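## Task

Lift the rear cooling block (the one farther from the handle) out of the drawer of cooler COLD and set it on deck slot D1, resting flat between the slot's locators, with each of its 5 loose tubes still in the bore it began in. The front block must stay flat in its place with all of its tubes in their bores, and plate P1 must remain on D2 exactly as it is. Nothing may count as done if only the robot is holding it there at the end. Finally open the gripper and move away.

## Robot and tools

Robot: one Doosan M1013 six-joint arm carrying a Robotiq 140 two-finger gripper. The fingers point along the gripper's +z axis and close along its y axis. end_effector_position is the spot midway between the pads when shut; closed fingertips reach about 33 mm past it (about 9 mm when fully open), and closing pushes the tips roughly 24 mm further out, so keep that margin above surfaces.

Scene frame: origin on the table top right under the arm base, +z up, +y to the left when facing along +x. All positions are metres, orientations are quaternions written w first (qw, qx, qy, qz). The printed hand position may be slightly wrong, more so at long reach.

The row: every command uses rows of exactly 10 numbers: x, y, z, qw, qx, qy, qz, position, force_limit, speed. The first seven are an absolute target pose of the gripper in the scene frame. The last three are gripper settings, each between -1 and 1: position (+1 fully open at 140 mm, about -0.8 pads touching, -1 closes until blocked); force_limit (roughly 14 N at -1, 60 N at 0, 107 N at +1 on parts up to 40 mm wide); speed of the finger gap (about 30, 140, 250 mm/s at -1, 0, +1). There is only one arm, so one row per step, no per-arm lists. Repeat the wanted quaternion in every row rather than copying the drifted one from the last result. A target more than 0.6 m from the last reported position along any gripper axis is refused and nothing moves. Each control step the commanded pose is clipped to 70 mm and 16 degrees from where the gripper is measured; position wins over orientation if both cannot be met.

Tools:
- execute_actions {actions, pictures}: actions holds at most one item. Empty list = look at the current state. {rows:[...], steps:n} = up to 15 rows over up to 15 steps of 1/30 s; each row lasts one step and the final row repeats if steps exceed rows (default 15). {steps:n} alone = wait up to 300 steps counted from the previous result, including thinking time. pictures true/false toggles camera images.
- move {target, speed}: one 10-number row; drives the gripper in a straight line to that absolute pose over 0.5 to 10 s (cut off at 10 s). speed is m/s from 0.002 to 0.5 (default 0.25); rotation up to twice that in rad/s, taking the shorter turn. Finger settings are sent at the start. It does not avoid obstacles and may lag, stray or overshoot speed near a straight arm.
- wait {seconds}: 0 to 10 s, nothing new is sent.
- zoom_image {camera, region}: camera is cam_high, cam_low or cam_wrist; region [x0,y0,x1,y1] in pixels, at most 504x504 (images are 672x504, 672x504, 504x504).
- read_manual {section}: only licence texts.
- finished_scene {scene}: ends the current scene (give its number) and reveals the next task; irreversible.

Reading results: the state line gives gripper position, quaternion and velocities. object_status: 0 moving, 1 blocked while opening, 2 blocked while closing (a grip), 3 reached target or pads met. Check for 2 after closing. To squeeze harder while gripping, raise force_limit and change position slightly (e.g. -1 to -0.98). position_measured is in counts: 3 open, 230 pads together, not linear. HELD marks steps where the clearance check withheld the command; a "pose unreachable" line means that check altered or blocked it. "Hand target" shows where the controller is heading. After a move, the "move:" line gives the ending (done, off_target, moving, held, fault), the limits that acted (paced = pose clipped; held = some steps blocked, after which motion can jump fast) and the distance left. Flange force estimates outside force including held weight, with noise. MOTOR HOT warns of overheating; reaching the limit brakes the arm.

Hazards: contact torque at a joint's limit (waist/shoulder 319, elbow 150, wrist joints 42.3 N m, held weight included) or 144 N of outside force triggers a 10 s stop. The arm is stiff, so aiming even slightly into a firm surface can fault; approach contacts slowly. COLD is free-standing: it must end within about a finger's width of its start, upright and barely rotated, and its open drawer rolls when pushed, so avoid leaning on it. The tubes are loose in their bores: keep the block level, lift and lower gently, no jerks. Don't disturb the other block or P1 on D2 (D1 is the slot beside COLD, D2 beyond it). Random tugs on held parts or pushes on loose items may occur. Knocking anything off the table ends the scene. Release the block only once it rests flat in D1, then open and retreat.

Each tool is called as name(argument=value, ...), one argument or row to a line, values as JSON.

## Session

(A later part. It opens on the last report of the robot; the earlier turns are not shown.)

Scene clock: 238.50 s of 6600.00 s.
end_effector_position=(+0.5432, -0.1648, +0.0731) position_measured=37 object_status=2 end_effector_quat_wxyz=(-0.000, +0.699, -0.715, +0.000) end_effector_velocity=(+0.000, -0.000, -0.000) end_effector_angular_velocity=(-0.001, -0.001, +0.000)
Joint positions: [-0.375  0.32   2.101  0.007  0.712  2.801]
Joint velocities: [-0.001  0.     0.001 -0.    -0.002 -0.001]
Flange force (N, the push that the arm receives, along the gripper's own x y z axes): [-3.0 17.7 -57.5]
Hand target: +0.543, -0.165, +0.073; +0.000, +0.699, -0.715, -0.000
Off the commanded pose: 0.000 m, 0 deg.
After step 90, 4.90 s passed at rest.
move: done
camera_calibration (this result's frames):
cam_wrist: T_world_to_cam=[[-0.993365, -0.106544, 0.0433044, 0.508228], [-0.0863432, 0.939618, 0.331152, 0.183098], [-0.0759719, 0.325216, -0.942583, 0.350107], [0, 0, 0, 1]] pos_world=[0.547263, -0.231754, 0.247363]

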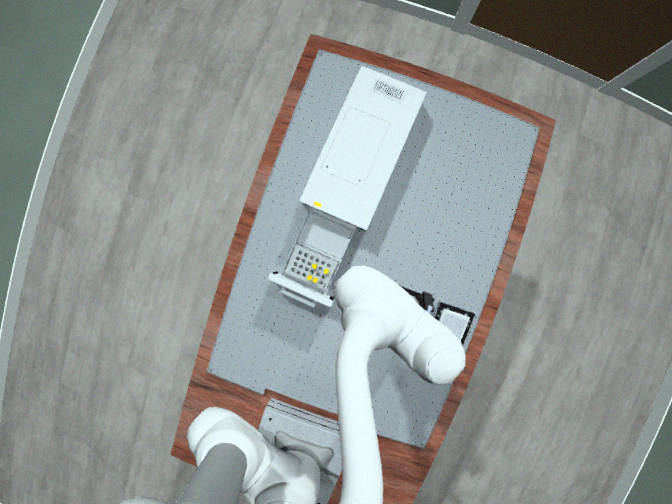

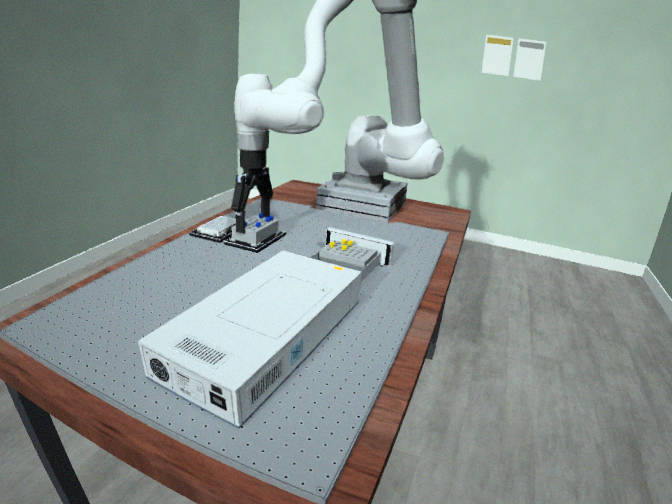

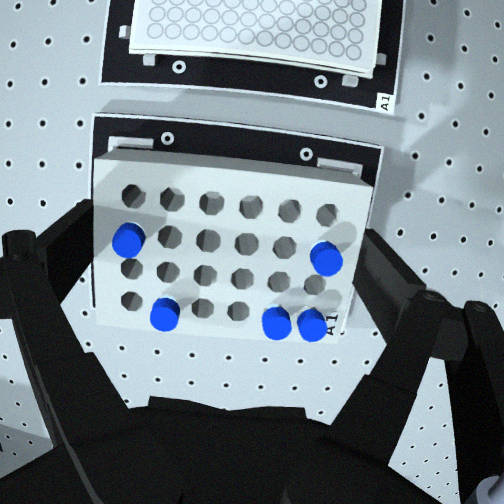

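move(
  target=[0.5432,-0.1648,0.077,0,0.699,-0.715,0,-1,1,-1],
  speed=0.01,
)

move(
  target=[0.5465,-0.1647,0.077,0,0.699,-0.715,0,-1,1,-1],
  speed=0.01,
)

move(
  target=[0.5465,-0.1647,0.074,0,0.699,-0.715,0,-1,1,-1],
  speed=0.004,
)

zoom_image(
  camera="cam_wrist",
  region=[80, 100, 200, 200],
)

zoom_image(
  camera="cam_wrist",
  region=[280, 120, 400, 220],
)

Scene clock: 254.00 s of 6600.00 s.
end_effector_position=(+0.5432, -0.1648, +0.0769) position_measured=37 object_status=2 end_effector_quat_wxyz=(-0.000, +0.699, -0.715, -0.000) end_effector_velocity=(-0.000, +0.000, +0.001) end_effector_angular_velocity=(-0.000, -0.001, +0.000)
Joint positions: [-0.375  0.314  2.099  0.007  0.72   2.801]
Joint velocities: [ 0.    -0.002  0.     0.     0.001 -0.   ]
Flange force (N, the push that the arm receives, along the gripper's own x y z axes): [1.4 2.0 7.3]
Hand target: +0.543, -0.165, +0.077; +0.000, +0.699, -0.715, +0.000
Off the commanded pose: 0.000 m, 0 deg.
After step 90, 11.80 s passed at rest.
move: done
camera_calibration (this result's frames):
cam_wrist: T_world_to_cam=[[-0.993355, -0.106596, 0.0434004, 0.508024], [-0.0863524, 0.939579, 0.331262, 0.181814], [-0.0760894, 0.325313, -0.94254, 0.353772], [0, 0, 0, 1]] pos_world=[0.547266, -0.231762, 0.251167]

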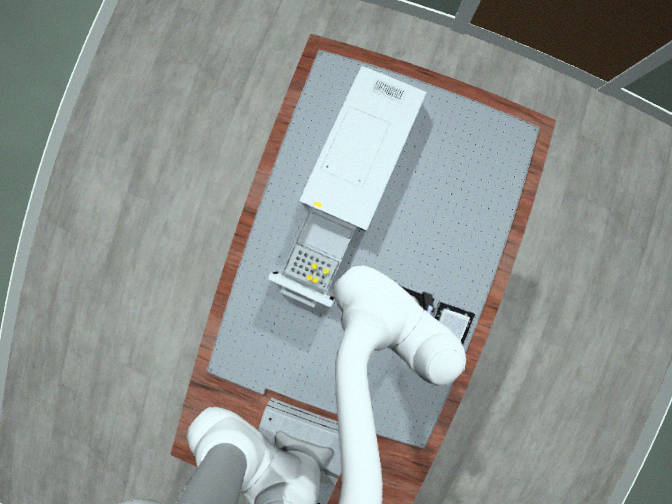

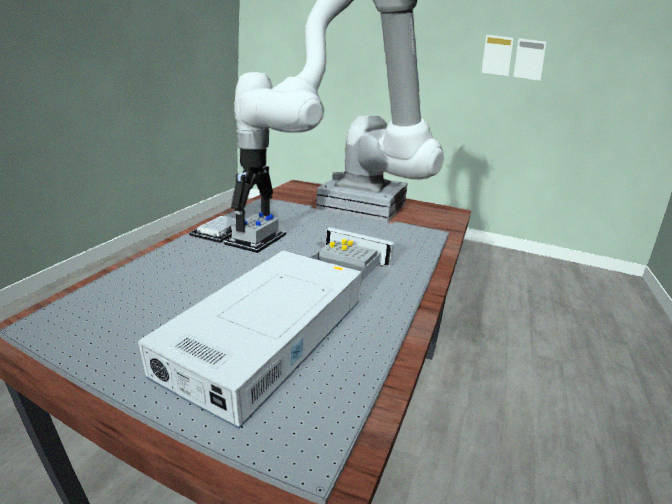

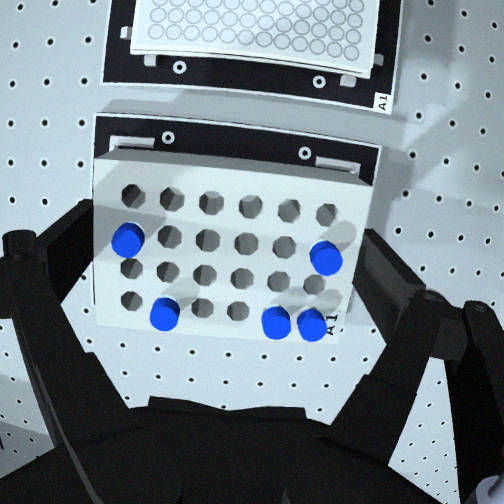

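Scene clock: 254.70 s of 6600.00 s.
end_effector_position=(+0.5465, -0.1647, +0.0770) position_measured=37 object_status=2 end_effector_quat_wxyz=(-0.000, +0.699, -0.715, -0.000) end_effector_velocity=(-0.000, +0.000, -0.000) end_effector_angular_velocity=(+0.001, +0.002, -0.001)
Joint positions: [-0.372  0.318  2.093  0.007  0.722  2.803]
Joint velocities: [ 0.     0.001 -0.001  0.     0.001  0.001]
Flange force (N, the push that the arm receives, along the gripper's own x y z axes): [3.8 -2.7 12.7]
Hand target: +0.547, -0.165, +0.077; -0.000, +0.699, -0.715, +0.000
Off the commanded pose: 0.000 m, 0 deg.
move: done
camera_calibration (this result's frames):
cam_wrist: T_world_to_cam=[[-0.993373, -0.106458, 0.0433311, 0.511297], [-0.0862447, 0.939589, 0.331262, 0.18193], [-0.075979, 0.32533, -0.942543, 0.354022], [0, 0, 0, 1]] pos_world=[0.550497, -0.231682, 0.251259]

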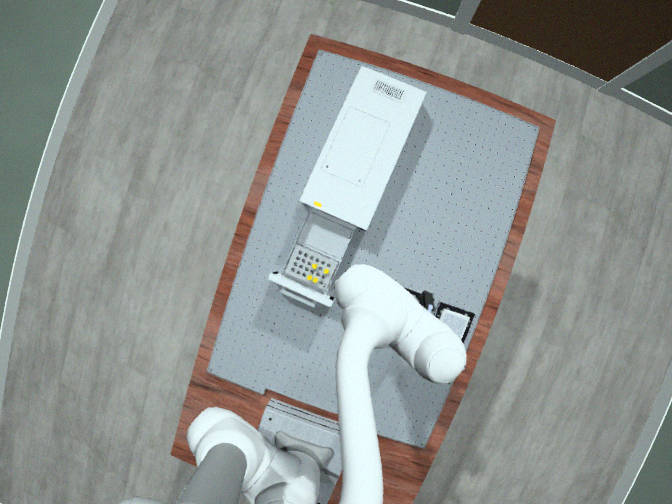

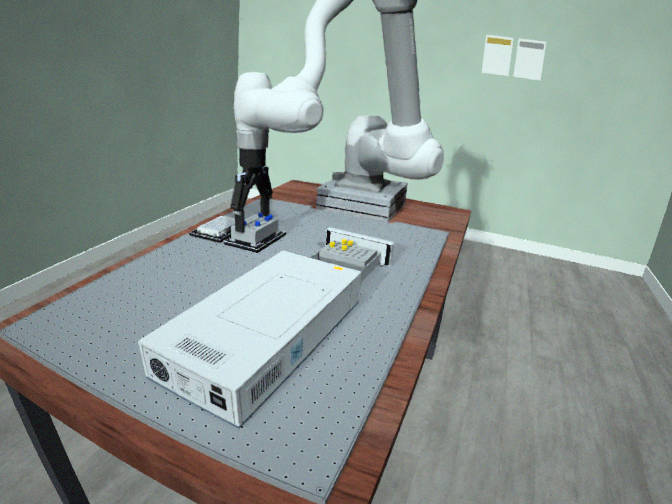

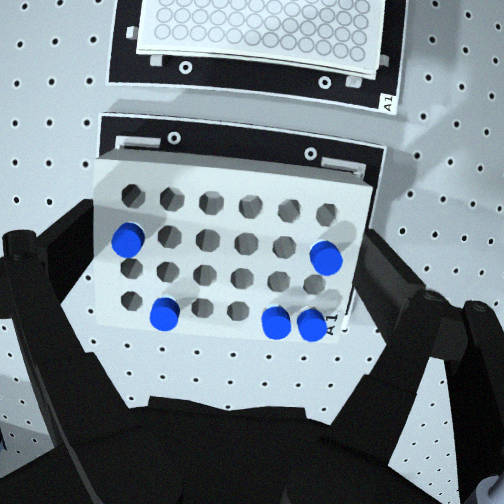

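Scene clock: 255.67 s of 6600.00 s.
end_effector_position=(+0.5466, -0.1647, +0.0743) position_measured=37 object_status=2 end_effector_quat_wxyz=(-0.000, +0.699, -0.715, +0.000) end_effector_velocity=(-0.001, +0.000, -0.002) end_effector_angular_velocity=(+0.001, +0.003, -0.000)
Joint positions: [-0.372  0.322  2.095  0.007  0.716  2.803]
Joint velocities: [-0.     0.003  0.001 -0.    -0.001 -0.   ]
Flange force (N, the push that the arm receives, along the gripper's own x y z axes): [-6.8 36.1 -102.4]
Hand target: +0.546, -0.165, +0.074; -0.000, +0.699, -0.715, -0.000
Off the commanded pose: 0.000 m, 0 deg.
move: done
camera_calibration (this result's frames):
cam_wrist: T_world_to_cam=[[-0.993382, -0.106477, 0.0430702, 0.51155], [-0.0863601, 0.939632, 0.33111, 0.182954], [-0.0757259, 0.3252, -0.942609, 0.351302], [0, 0, 0, 1]] pos_world=[0.550567, -0.231684, 0.24853]

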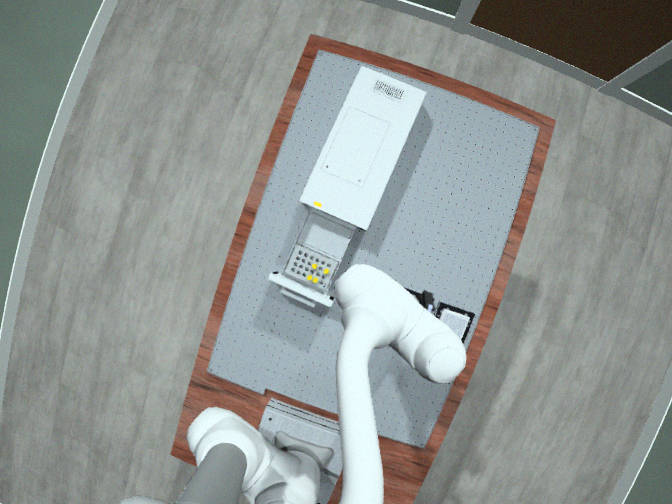

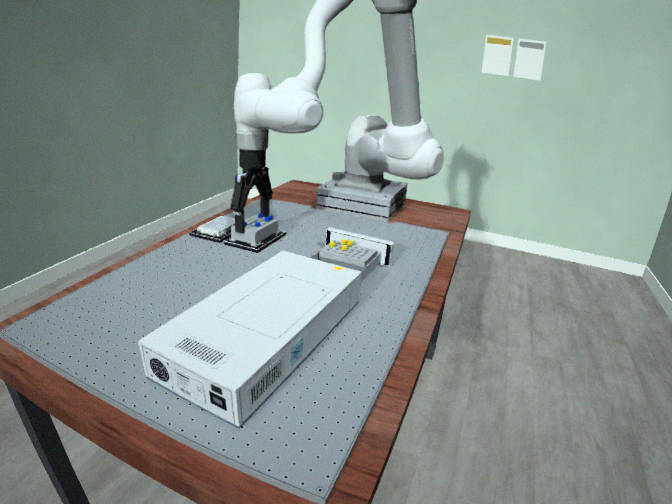

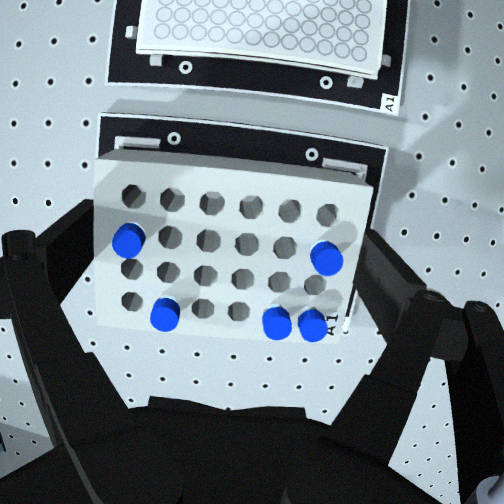

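Region (80, 100, 200, 200) of cam_wrist's 504x504 image, scaled by 4.200, with more detail than that image has.

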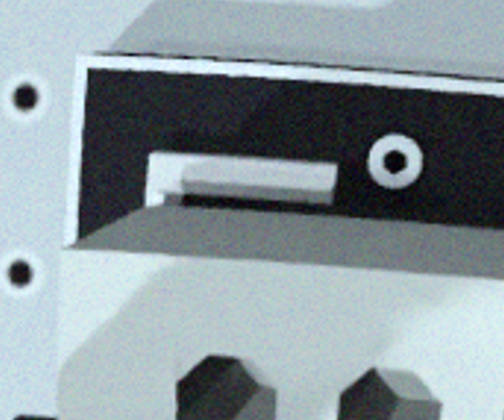

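Region (280, 120, 400, 220) of cam_wrist's 504x504 image, scaled by 4.200, with more detail than that image has.

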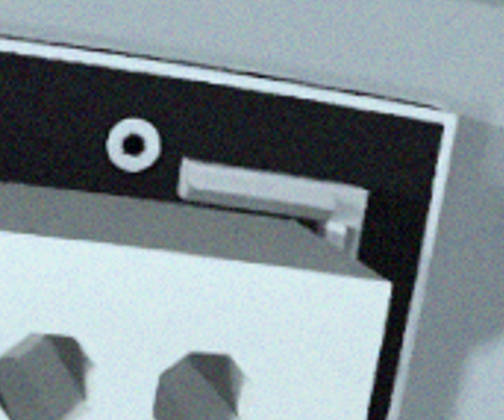

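move(
  target=[0.5465,-0.1647,0.077,0,0.699,-0.715,0,-1,1,-1],
  speed=0.01,
)

move(
  target=[0.5418,-0.1647,0.077,0,0.699,-0.715,0,-1,1,-1],
  speed=0.01,
)

move(
  target=[0.5418,-0.1647,0.0733,0,0.699,-0.715,0,-1,1,-1],
  speed=0.004,
)

zoom_image(
  camera="cam_wrist",
  region=[80, 100, 200, 200],
)

zoom_image(
  camera="cam_wrist",
  region=[280, 120, 400, 220],
)

Scene clock: 269.27 s of 6600.00 s.
end_effector_position=(+0.5465, -0.1647, +0.0769) position_measured=37 object_status=2 end_effector_quat_wxyz=(+0.000, +0.699, -0.715, -0.000) end_effector_velocity=(+0.000, +0.000, +0.001) end_effector_angular_velocity=(-0.001, -0.002, +0.001)
Joint positions: [-0.372  0.318  2.093  0.007  0.722  2.803]
Joint velocities: [ 0.    -0.002 -0.    -0.     0.    -0.   ]
Flange force (N, the push that the arm receives, along the gripper's own x y z axes): [2.1 0.2 8.5]
Hand target: +0.547, -0.165, +0.077; +0.000, +0.699, -0.715, +0.000
Off the commanded pose: 0.000 m, 0 deg.
After step 90, 9.90 s passed at rest.
move: done
camera_calibration (this result's frames):
cam_wrist: T_world_to_cam=[[-0.993346, -0.106625, 0.0435371, 0.511266], [-0.0863355, 0.939583, 0.331255, 0.182025], [-0.0762267, 0.325292, -0.942536, 0.354014], [0, 0, 0, 1]] pos_world=[0.550564, -0.231671, 0.251115]

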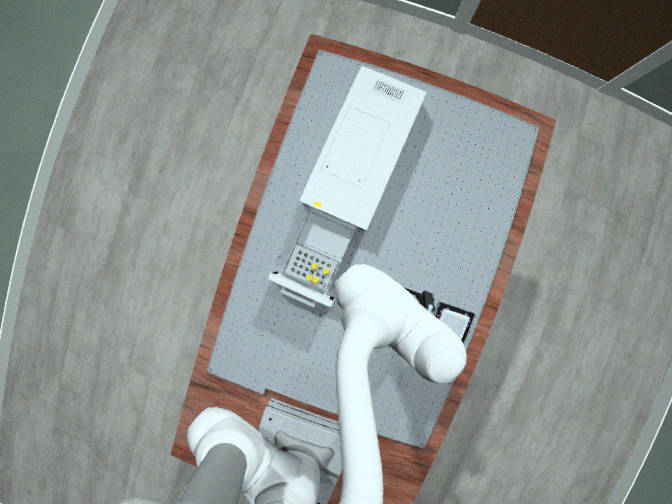

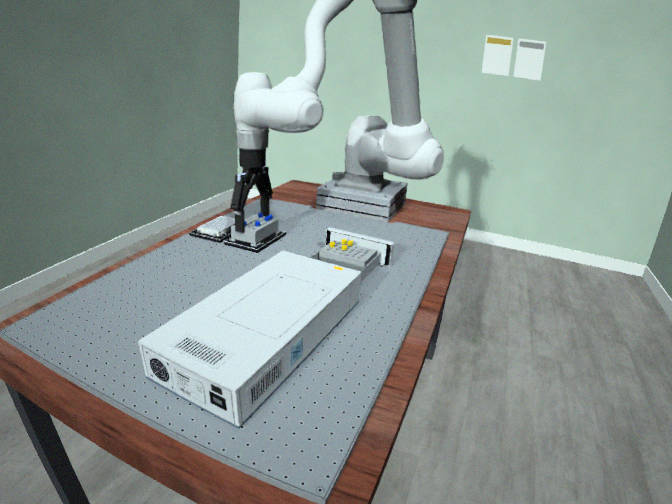

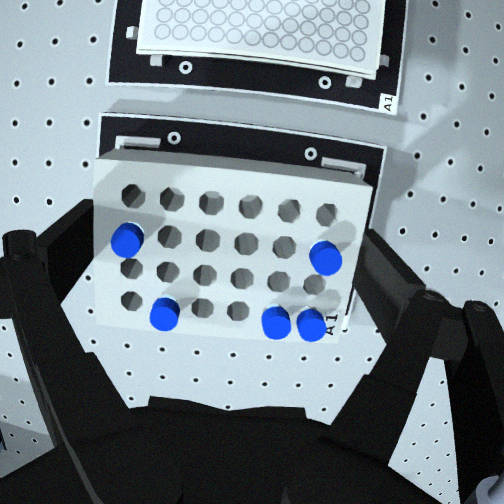

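Scene clock: 269.97 s of 6600.00 s.
end_effector_position=(+0.5419, -0.1647, +0.0770) position_measured=37 object_status=2 end_effector_quat_wxyz=(+0.000, +0.699, -0.715, +0.000) end_effector_velocity=(-0.001, -0.000, -0.000) end_effector_angular_velocity=(-0.000, -0.001, -0.000)
Joint positions: [-0.375  0.312  2.101  0.007  0.719  2.8  ]
Joint velocities: [-0.001 -0.001  0.002  0.    -0.002 -0.001]
Flange force (N, the push that the arm receives, along the gripper's own x y z axes): [4.1 3.9 6.8]
Hand target: +0.542, -0.165, +0.077; +0.000, +0.699, -0.715, -0.000
Off the commanded pose: 0.000 m, 0 deg.
move: done
camera_calibration (this result's frames):
cam_wrist: T_world_to_cam=[[-0.993353, -0.106608, 0.0434101, 0.506702], [-0.0863693, 0.939615, 0.331155, 0.181639], [-0.0760925, 0.325204, -0.942577, 0.353724], [0, 0, 0, 1]] pos_world=[0.545937, -0.231685, 0.251265]

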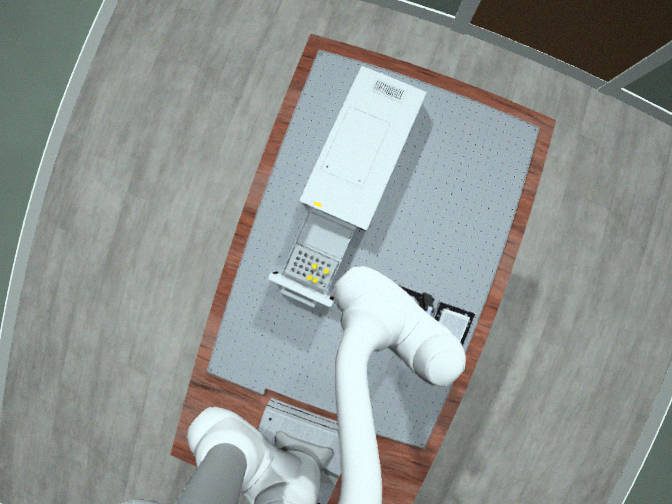

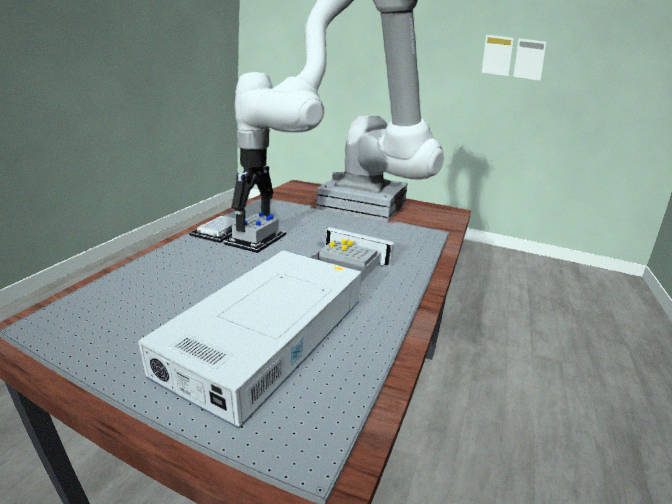

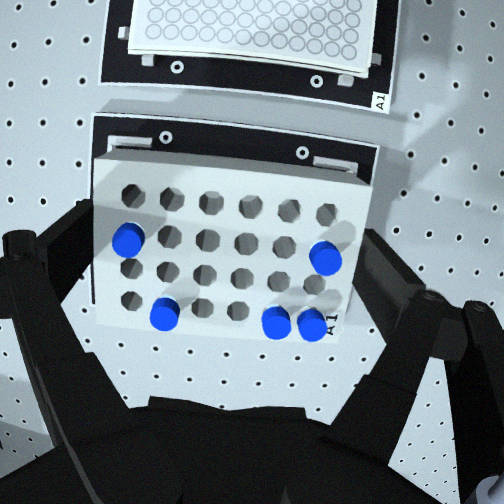

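Scene clock: 271.10 s of 6600.00 s.
end_effector_position=(+0.5418, -0.1647, +0.0733) position_measured=37 object_status=2 end_effector_quat_wxyz=(-0.000, +0.699, -0.715, +0.000) end_effector_velocity=(-0.000, -0.000, -0.001) end_effector_angular_velocity=(+0.000, -0.000, -0.000)
Joint positions: [-0.375  0.318  2.104  0.007  0.712  2.8  ]
Joint velocities: [-0.     0.001  0.     0.    -0.001 -0.   ]
Flange force (N, the push that the arm receives, along the gripper's own x y z axes): [6.5 -17.8 0.2]
Hand target: +0.542, -0.165, +0.073; -0.000, +0.699, -0.715, -0.000
Off the commanded pose: 0.000 m, 0 deg.
move: done
camera_calibration (this result's frames):
cam_wrist: T_world_to_cam=[[-0.993363, -0.106563, 0.0433056, 0.506844], [-0.086361, 0.93962, 0.331145, 0.182856], [-0.0759784, 0.325207, -0.942586, 0.350213], [0, 0, 0, 1]] pos_world=[0.54588, -0.231696, 0.247605]

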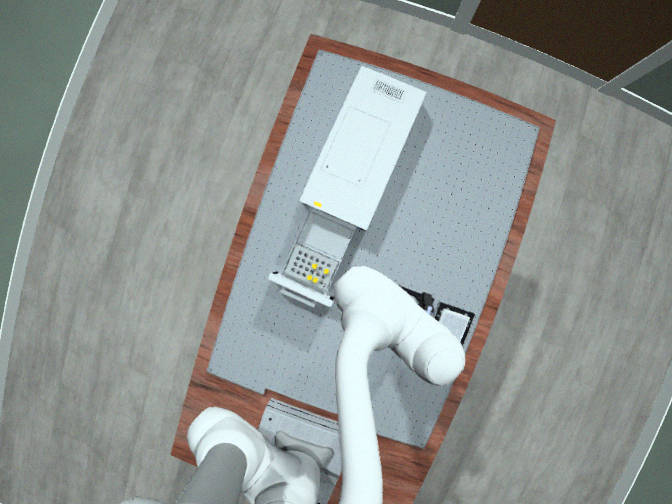

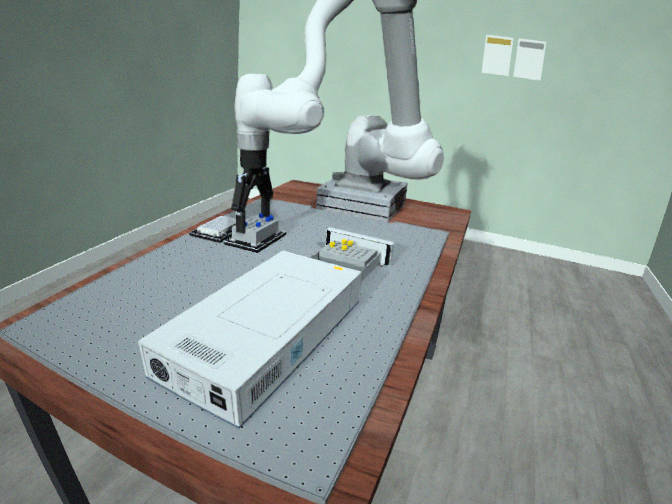

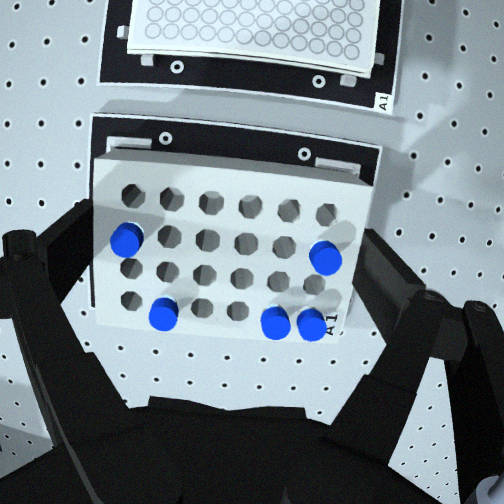

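Region (80, 100, 200, 200) of cam_wrist's 504x504 image, scaled by 4.200, with more detail than that image has.

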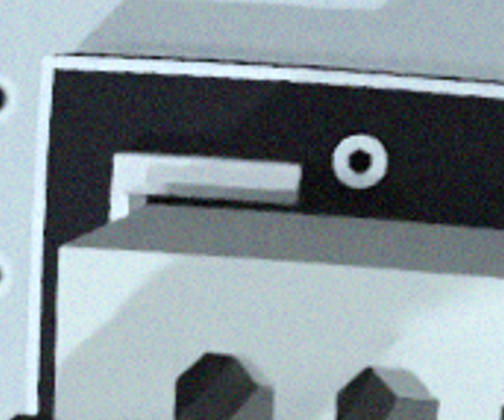

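Region (280, 120, 400, 220) of cam_wrist's 504x504 image, scaled by 4.200, with more detail than that image has.

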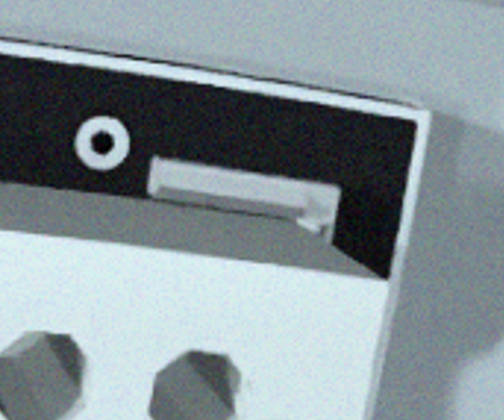

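move(
  target=[0.5423,-0.1648,0.072,0,0.698,-0.716,0,-1,1,-1],
  speed=0.003,
)

Scene clock: 279.17 s of 6600.00 s.
end_effector_position=(+0.5422, -0.1649, +0.0721) position_measured=37 object_status=2 end_effector_quat_wxyz=(+0.000, +0.698, -0.716, -0.000) end_effector_velocity=(+0.001, -0.000, -0.000) end_effector_angular_velocity=(-0.000, -0.001, -0.001)
Joint positions: [-0.375  0.32   2.103  0.007  0.71   2.803]
Joint velocities: [-0.     0.001 -0.    -0.    -0.001  0.001]
Flange force (N, the push that the arm receives, along the gripper's own x y z axes): [29.4 12.5 -39.9]
Hand target: +0.542, -0.165, +0.072; -0.000, +0.698, -0.716, -0.000
Off the commanded pose: 0.000 m, 0 deg.
After step 90, 4.37 s passed at rest.
move: done
camera_calibration (this result's frames):
cam_wrist: T_world_to_cam=[[-0.993665, -0.103655, 0.0434311, 0.507907], [-0.0835633, 0.939845, 0.331224, 0.181969], [-0.0751514, 0.325496, -0.942552, 0.348672], [0, 0, 0, 1]] pos_world=[0.546098, -0.231867, 0.24631]

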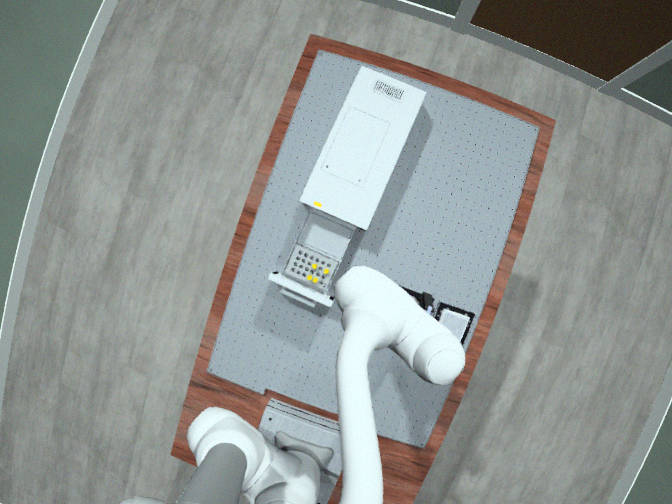

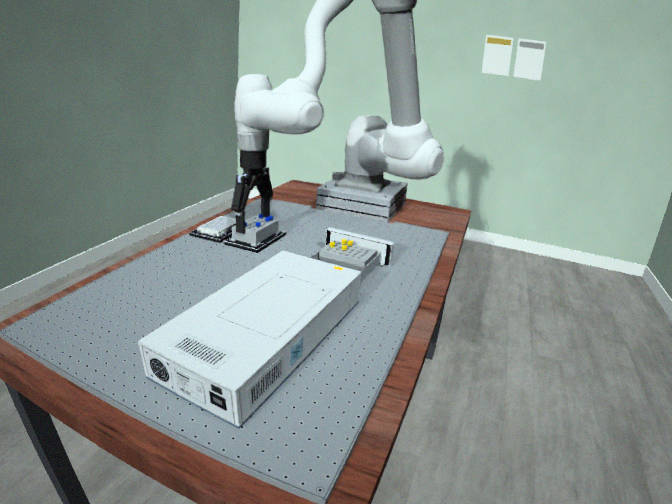

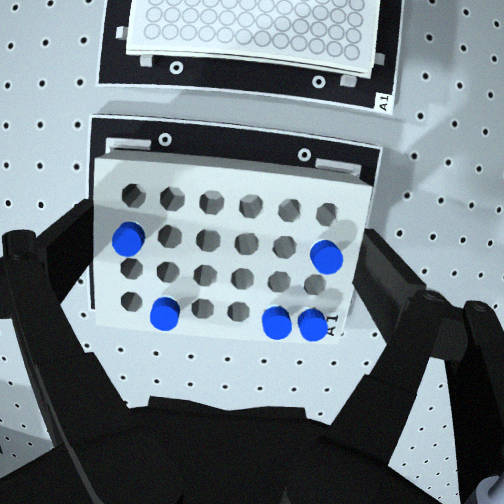

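move(
  target=[0.542,-0.1655,0.072,0,0.697,-0.717,0,-1,1,-1],
  speed=0.003,
)

zoom_image(
  camera="cam_wrist",
  region=[90, 110, 390, 210],
)

Scene clock: 287.10 s of 6600.00 s.
end_effector_position=(+0.5419, -0.1653, +0.0717) position_measured=37 object_status=2 end_effector_quat_wxyz=(-0.000, +0.697, -0.717, -0.000) end_effector_velocity=(-0.000, -0.000, -0.000) end_effector_angular_velocity=(+0.000, +0.000, -0.001)
Joint positions: [-0.376  0.32   2.104  0.008  0.709  2.804]
Joint velocities: [-0.001  0.001 -0.    -0.    -0.     0.   ]
Flange force (N, the push that the arm receives, along the gripper's own x y z axes): [-1.0 -7.6 9.4]
Hand target: +0.542, -0.166, +0.072; +0.000, +0.697, -0.717, +0.000
Off the commanded pose: 0.000 m, 0 deg.
After step 90, 4.23 s passed at rest.
move: done
camera_calibration (this result's frames):
cam_wrist: T_world_to_cam=[[-0.993958, -0.100754, 0.0435483, 0.50823], [-0.0807508, 0.939952, 0.331616, 0.180889], [-0.0743451, 0.326096, -0.942409, 0.34812], [0, 0, 0, 1]] pos_world=[0.545648, -0.232341, 0.245953]

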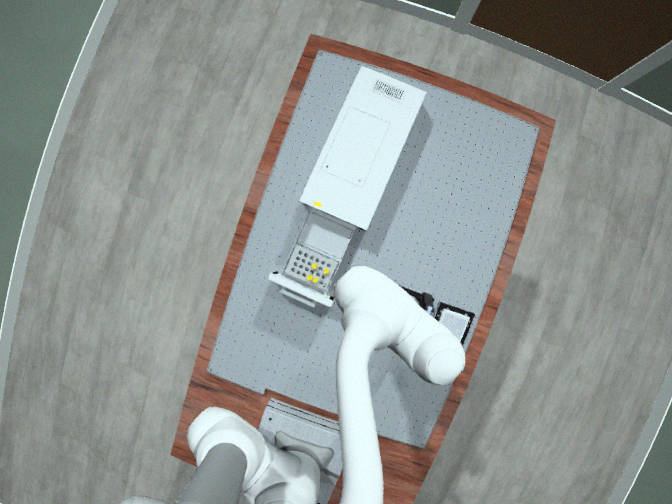

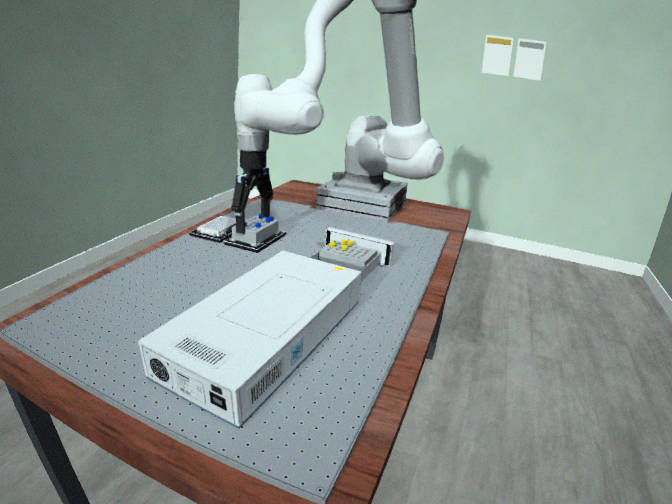

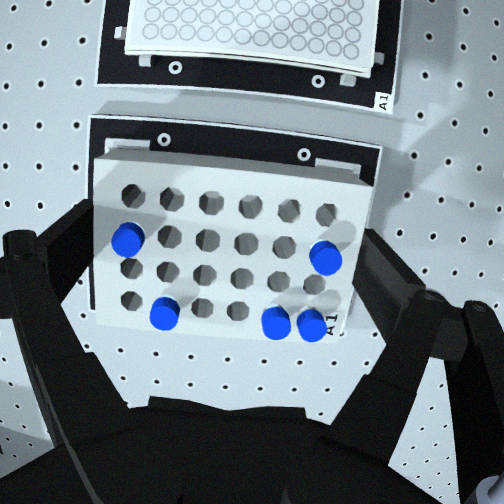

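Region (90, 110, 390, 210) of cam_wrist's 504x504 image, scaled by 1.680, with more detail than that image has.

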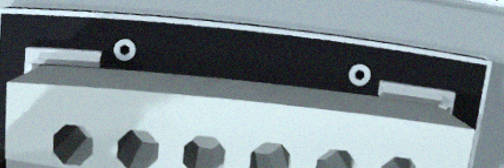

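move(
  target=[0.5422,-0.1654,0.0703,0,0.697,-0.717,0,-1,1,-1],
  speed=0.003,
)

Scene clock: 294.90 s of 6600.00 s.
end_effector_position=(+0.5422, -0.1655, +0.0704) position_measured=37 object_status=2 end_effector_quat_wxyz=(-0.000, +0.697, -0.717, +0.000) end_effector_velocity=(+0.000, -0.000, -0.000) end_effector_angular_velocity=(-0.000, -0.000, -0.000)
Joint positions: [-0.376  0.322  2.104  0.007  0.706  2.805]
Joint velocities: [-0.     0.     0.    -0.    -0.001  0.   ]
Flange force (N, the push that the arm receives, along the gripper's own x y z axes): [0.7 5.4 -26.8]
Hand target: +0.542, -0.165, +0.070; -0.000, +0.697, -0.717, -0.000
Off the commanded pose: 0.000 m, 0 deg.
After step 90, 4.00 s passed at rest.
move: done
camera_calibration (this result's frames):
cam_wrist: T_world_to_cam=[[-0.993958, -0.100848, 0.0433237, 0.508513], [-0.0809487, 0.940097, 0.331158, 0.181692], [-0.074125, 0.32565, -0.94258, 0.346797], [0, 0, 0, 1]] pos_world=[0.545855, -0.23246, 0.244685]

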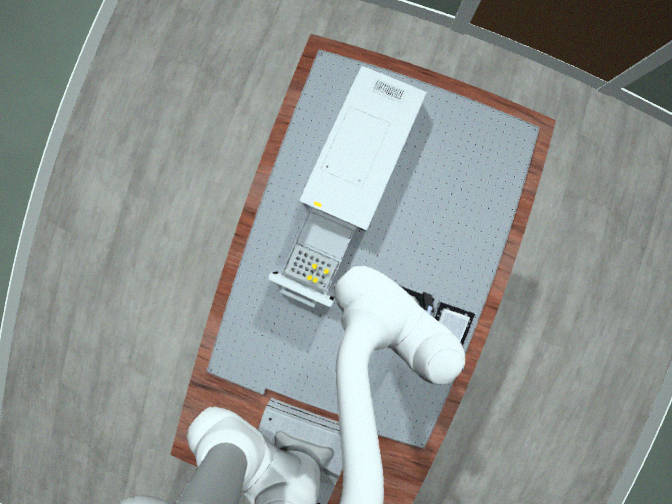

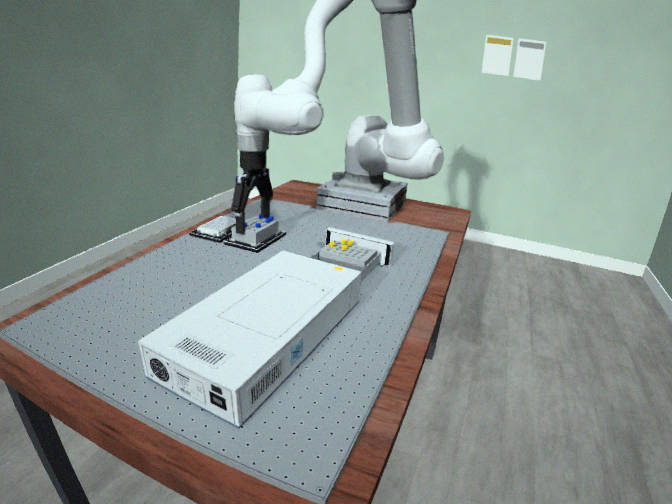

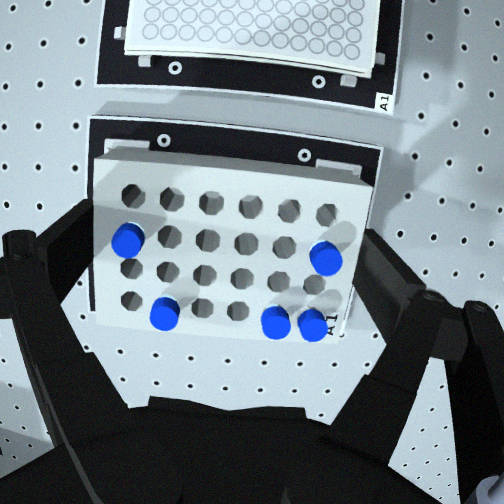

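Seated.

move(
  target=[0.5422,-0.1654,0.0706,0,0.697,-0.717,0,1,0,-0.5],
)

move(
  target=[0.5422,-0.1654,0.25,0,0.697,-0.717,0,1,0,0],
)

zoom_image(
  camera="cam_low",
  region=[190, 200, 290, 260],
)

Scene clock: 304.23 s of 6600.00 s.
end_effector_position=(+0.5422, -0.1653, +0.0706) position_measured=3 object_status=3 end_effector_quat_wxyz=(-0.000, +0.697, -0.717, -0.000) end_effector_velocity=(+0.000, +0.000, -0.001) end_effector_angular_velocity=(+0.000, +0.001, -0.000)
Joint positions: [-0.376  0.322  2.104  0.008  0.707  2.805]
Joint velocities: [ 0.     0.001 -0.     0.    -0.001  0.   ]
Flange force (N, the push that the arm receives, along the gripper's own x y z axes): [2.4 -0.7 1.2]
Hand target: +0.542, -0.165, +0.071; -0.000, +0.697, -0.717, -0.000
Off the commanded pose: 0.000 m, 0 deg.
After step 90, 5.63 s passed at rest.
move: done
camera_calibration (this result's frames):
cam_wrist: T_world_to_cam=[[-0.993959, -0.100827, 0.0433553, 0.508544], [-0.0809053, 0.940041, 0.331326, 0.181479], [-0.0741623, 0.325816, -0.94252, 0.346946], [0, 0, 0, 1]] pos_world=[0.545884, -0.232364, 0.244827]

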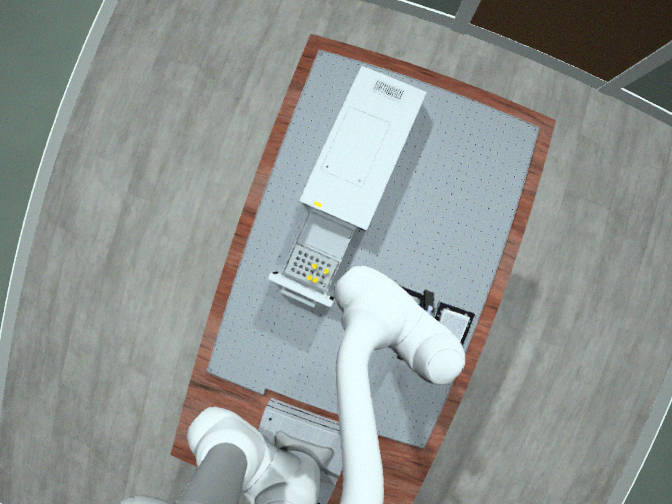

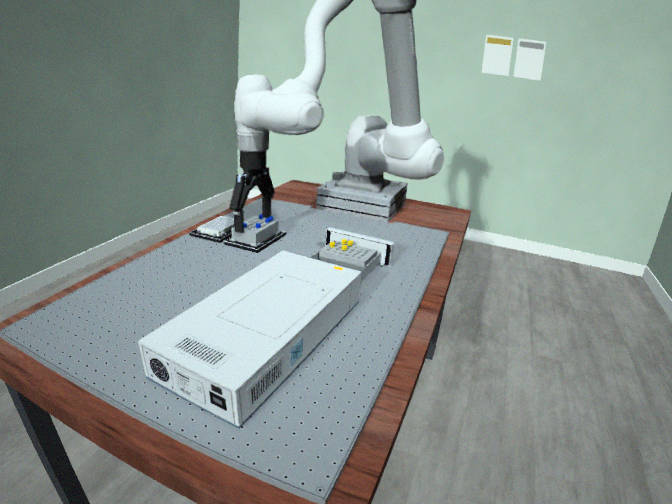

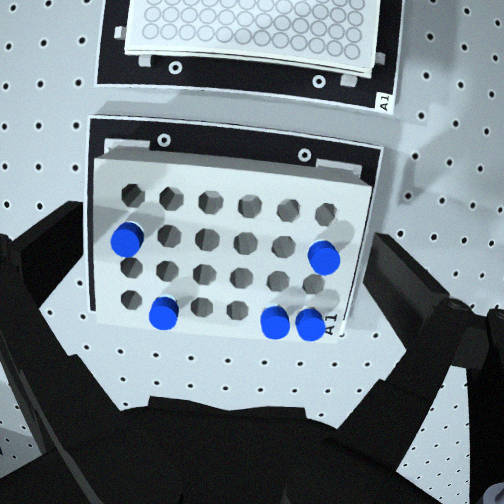

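Scene clock: 305.47 s of 6600.00 s.
end_effector_position=(+0.5422, -0.1655, +0.2500) position_measured=3 object_status=3 end_effector_quat_wxyz=(+0.000, +0.697, -0.717, +0.000) end_effector_velocity=(+0.000, +0.000, +0.001) end_effector_angular_velocity=(+0.000, +0.000, +0.001)
Joint positions: [-0.378  0.116  1.959  0.005  1.058  2.806]
Joint velocities: [ 0.001 -0.001 -0.002 -0.     0.003 -0.   ]
Flange force (N, the push that the arm receives, along the gripper's own x y z axes): [2.0 -2.3 2.9]
Hand target: +0.542, -0.165, +0.250; +0.000, +0.697, -0.717, +0.000
Off the commanded pose: 0.000 m, 0 deg.
move: done
camera_calibration (this result's frames):
cam_wrist: T_world_to_cam=[[-0.99397, -0.100665, 0.0434867, 0.500722], [-0.080732, 0.940156, 0.331042, 0.122137], [-0.0742087, 0.325535, -0.942613, 0.516135], [0, 0, 0, 1]] pos_world=[0.545864, -0.232442, 0.424309]

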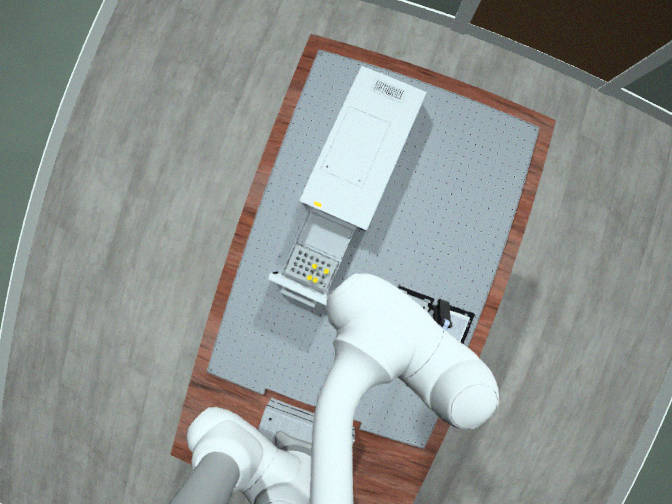

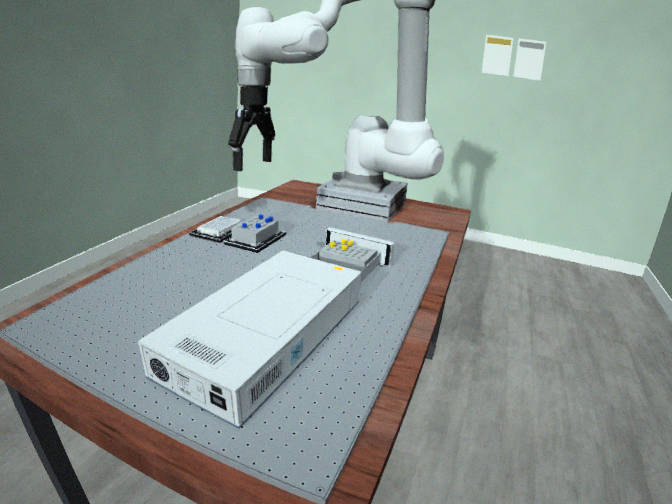

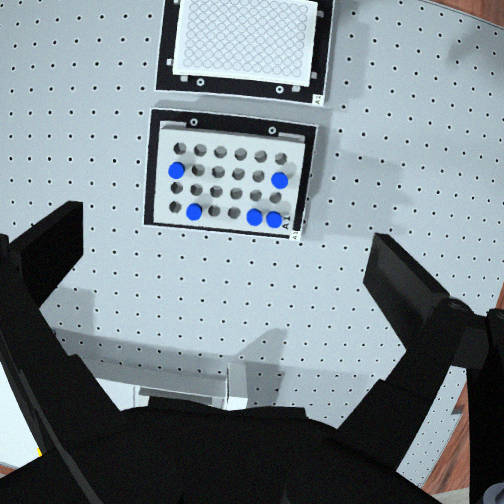

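Region (190, 200, 290, 260) of cam_low's 672x504 image, scaled by 5.040, with more detail than that image has; it fills the top 302 rows of this view, and the rest is white.

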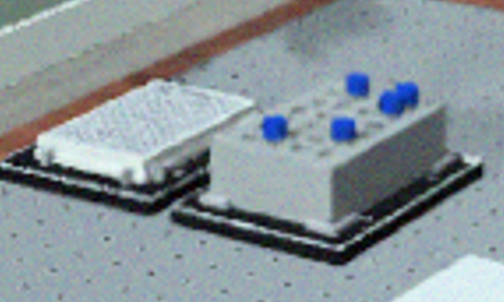

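finished_scene(
  scene=1,
)

The scene is finished: the task was done.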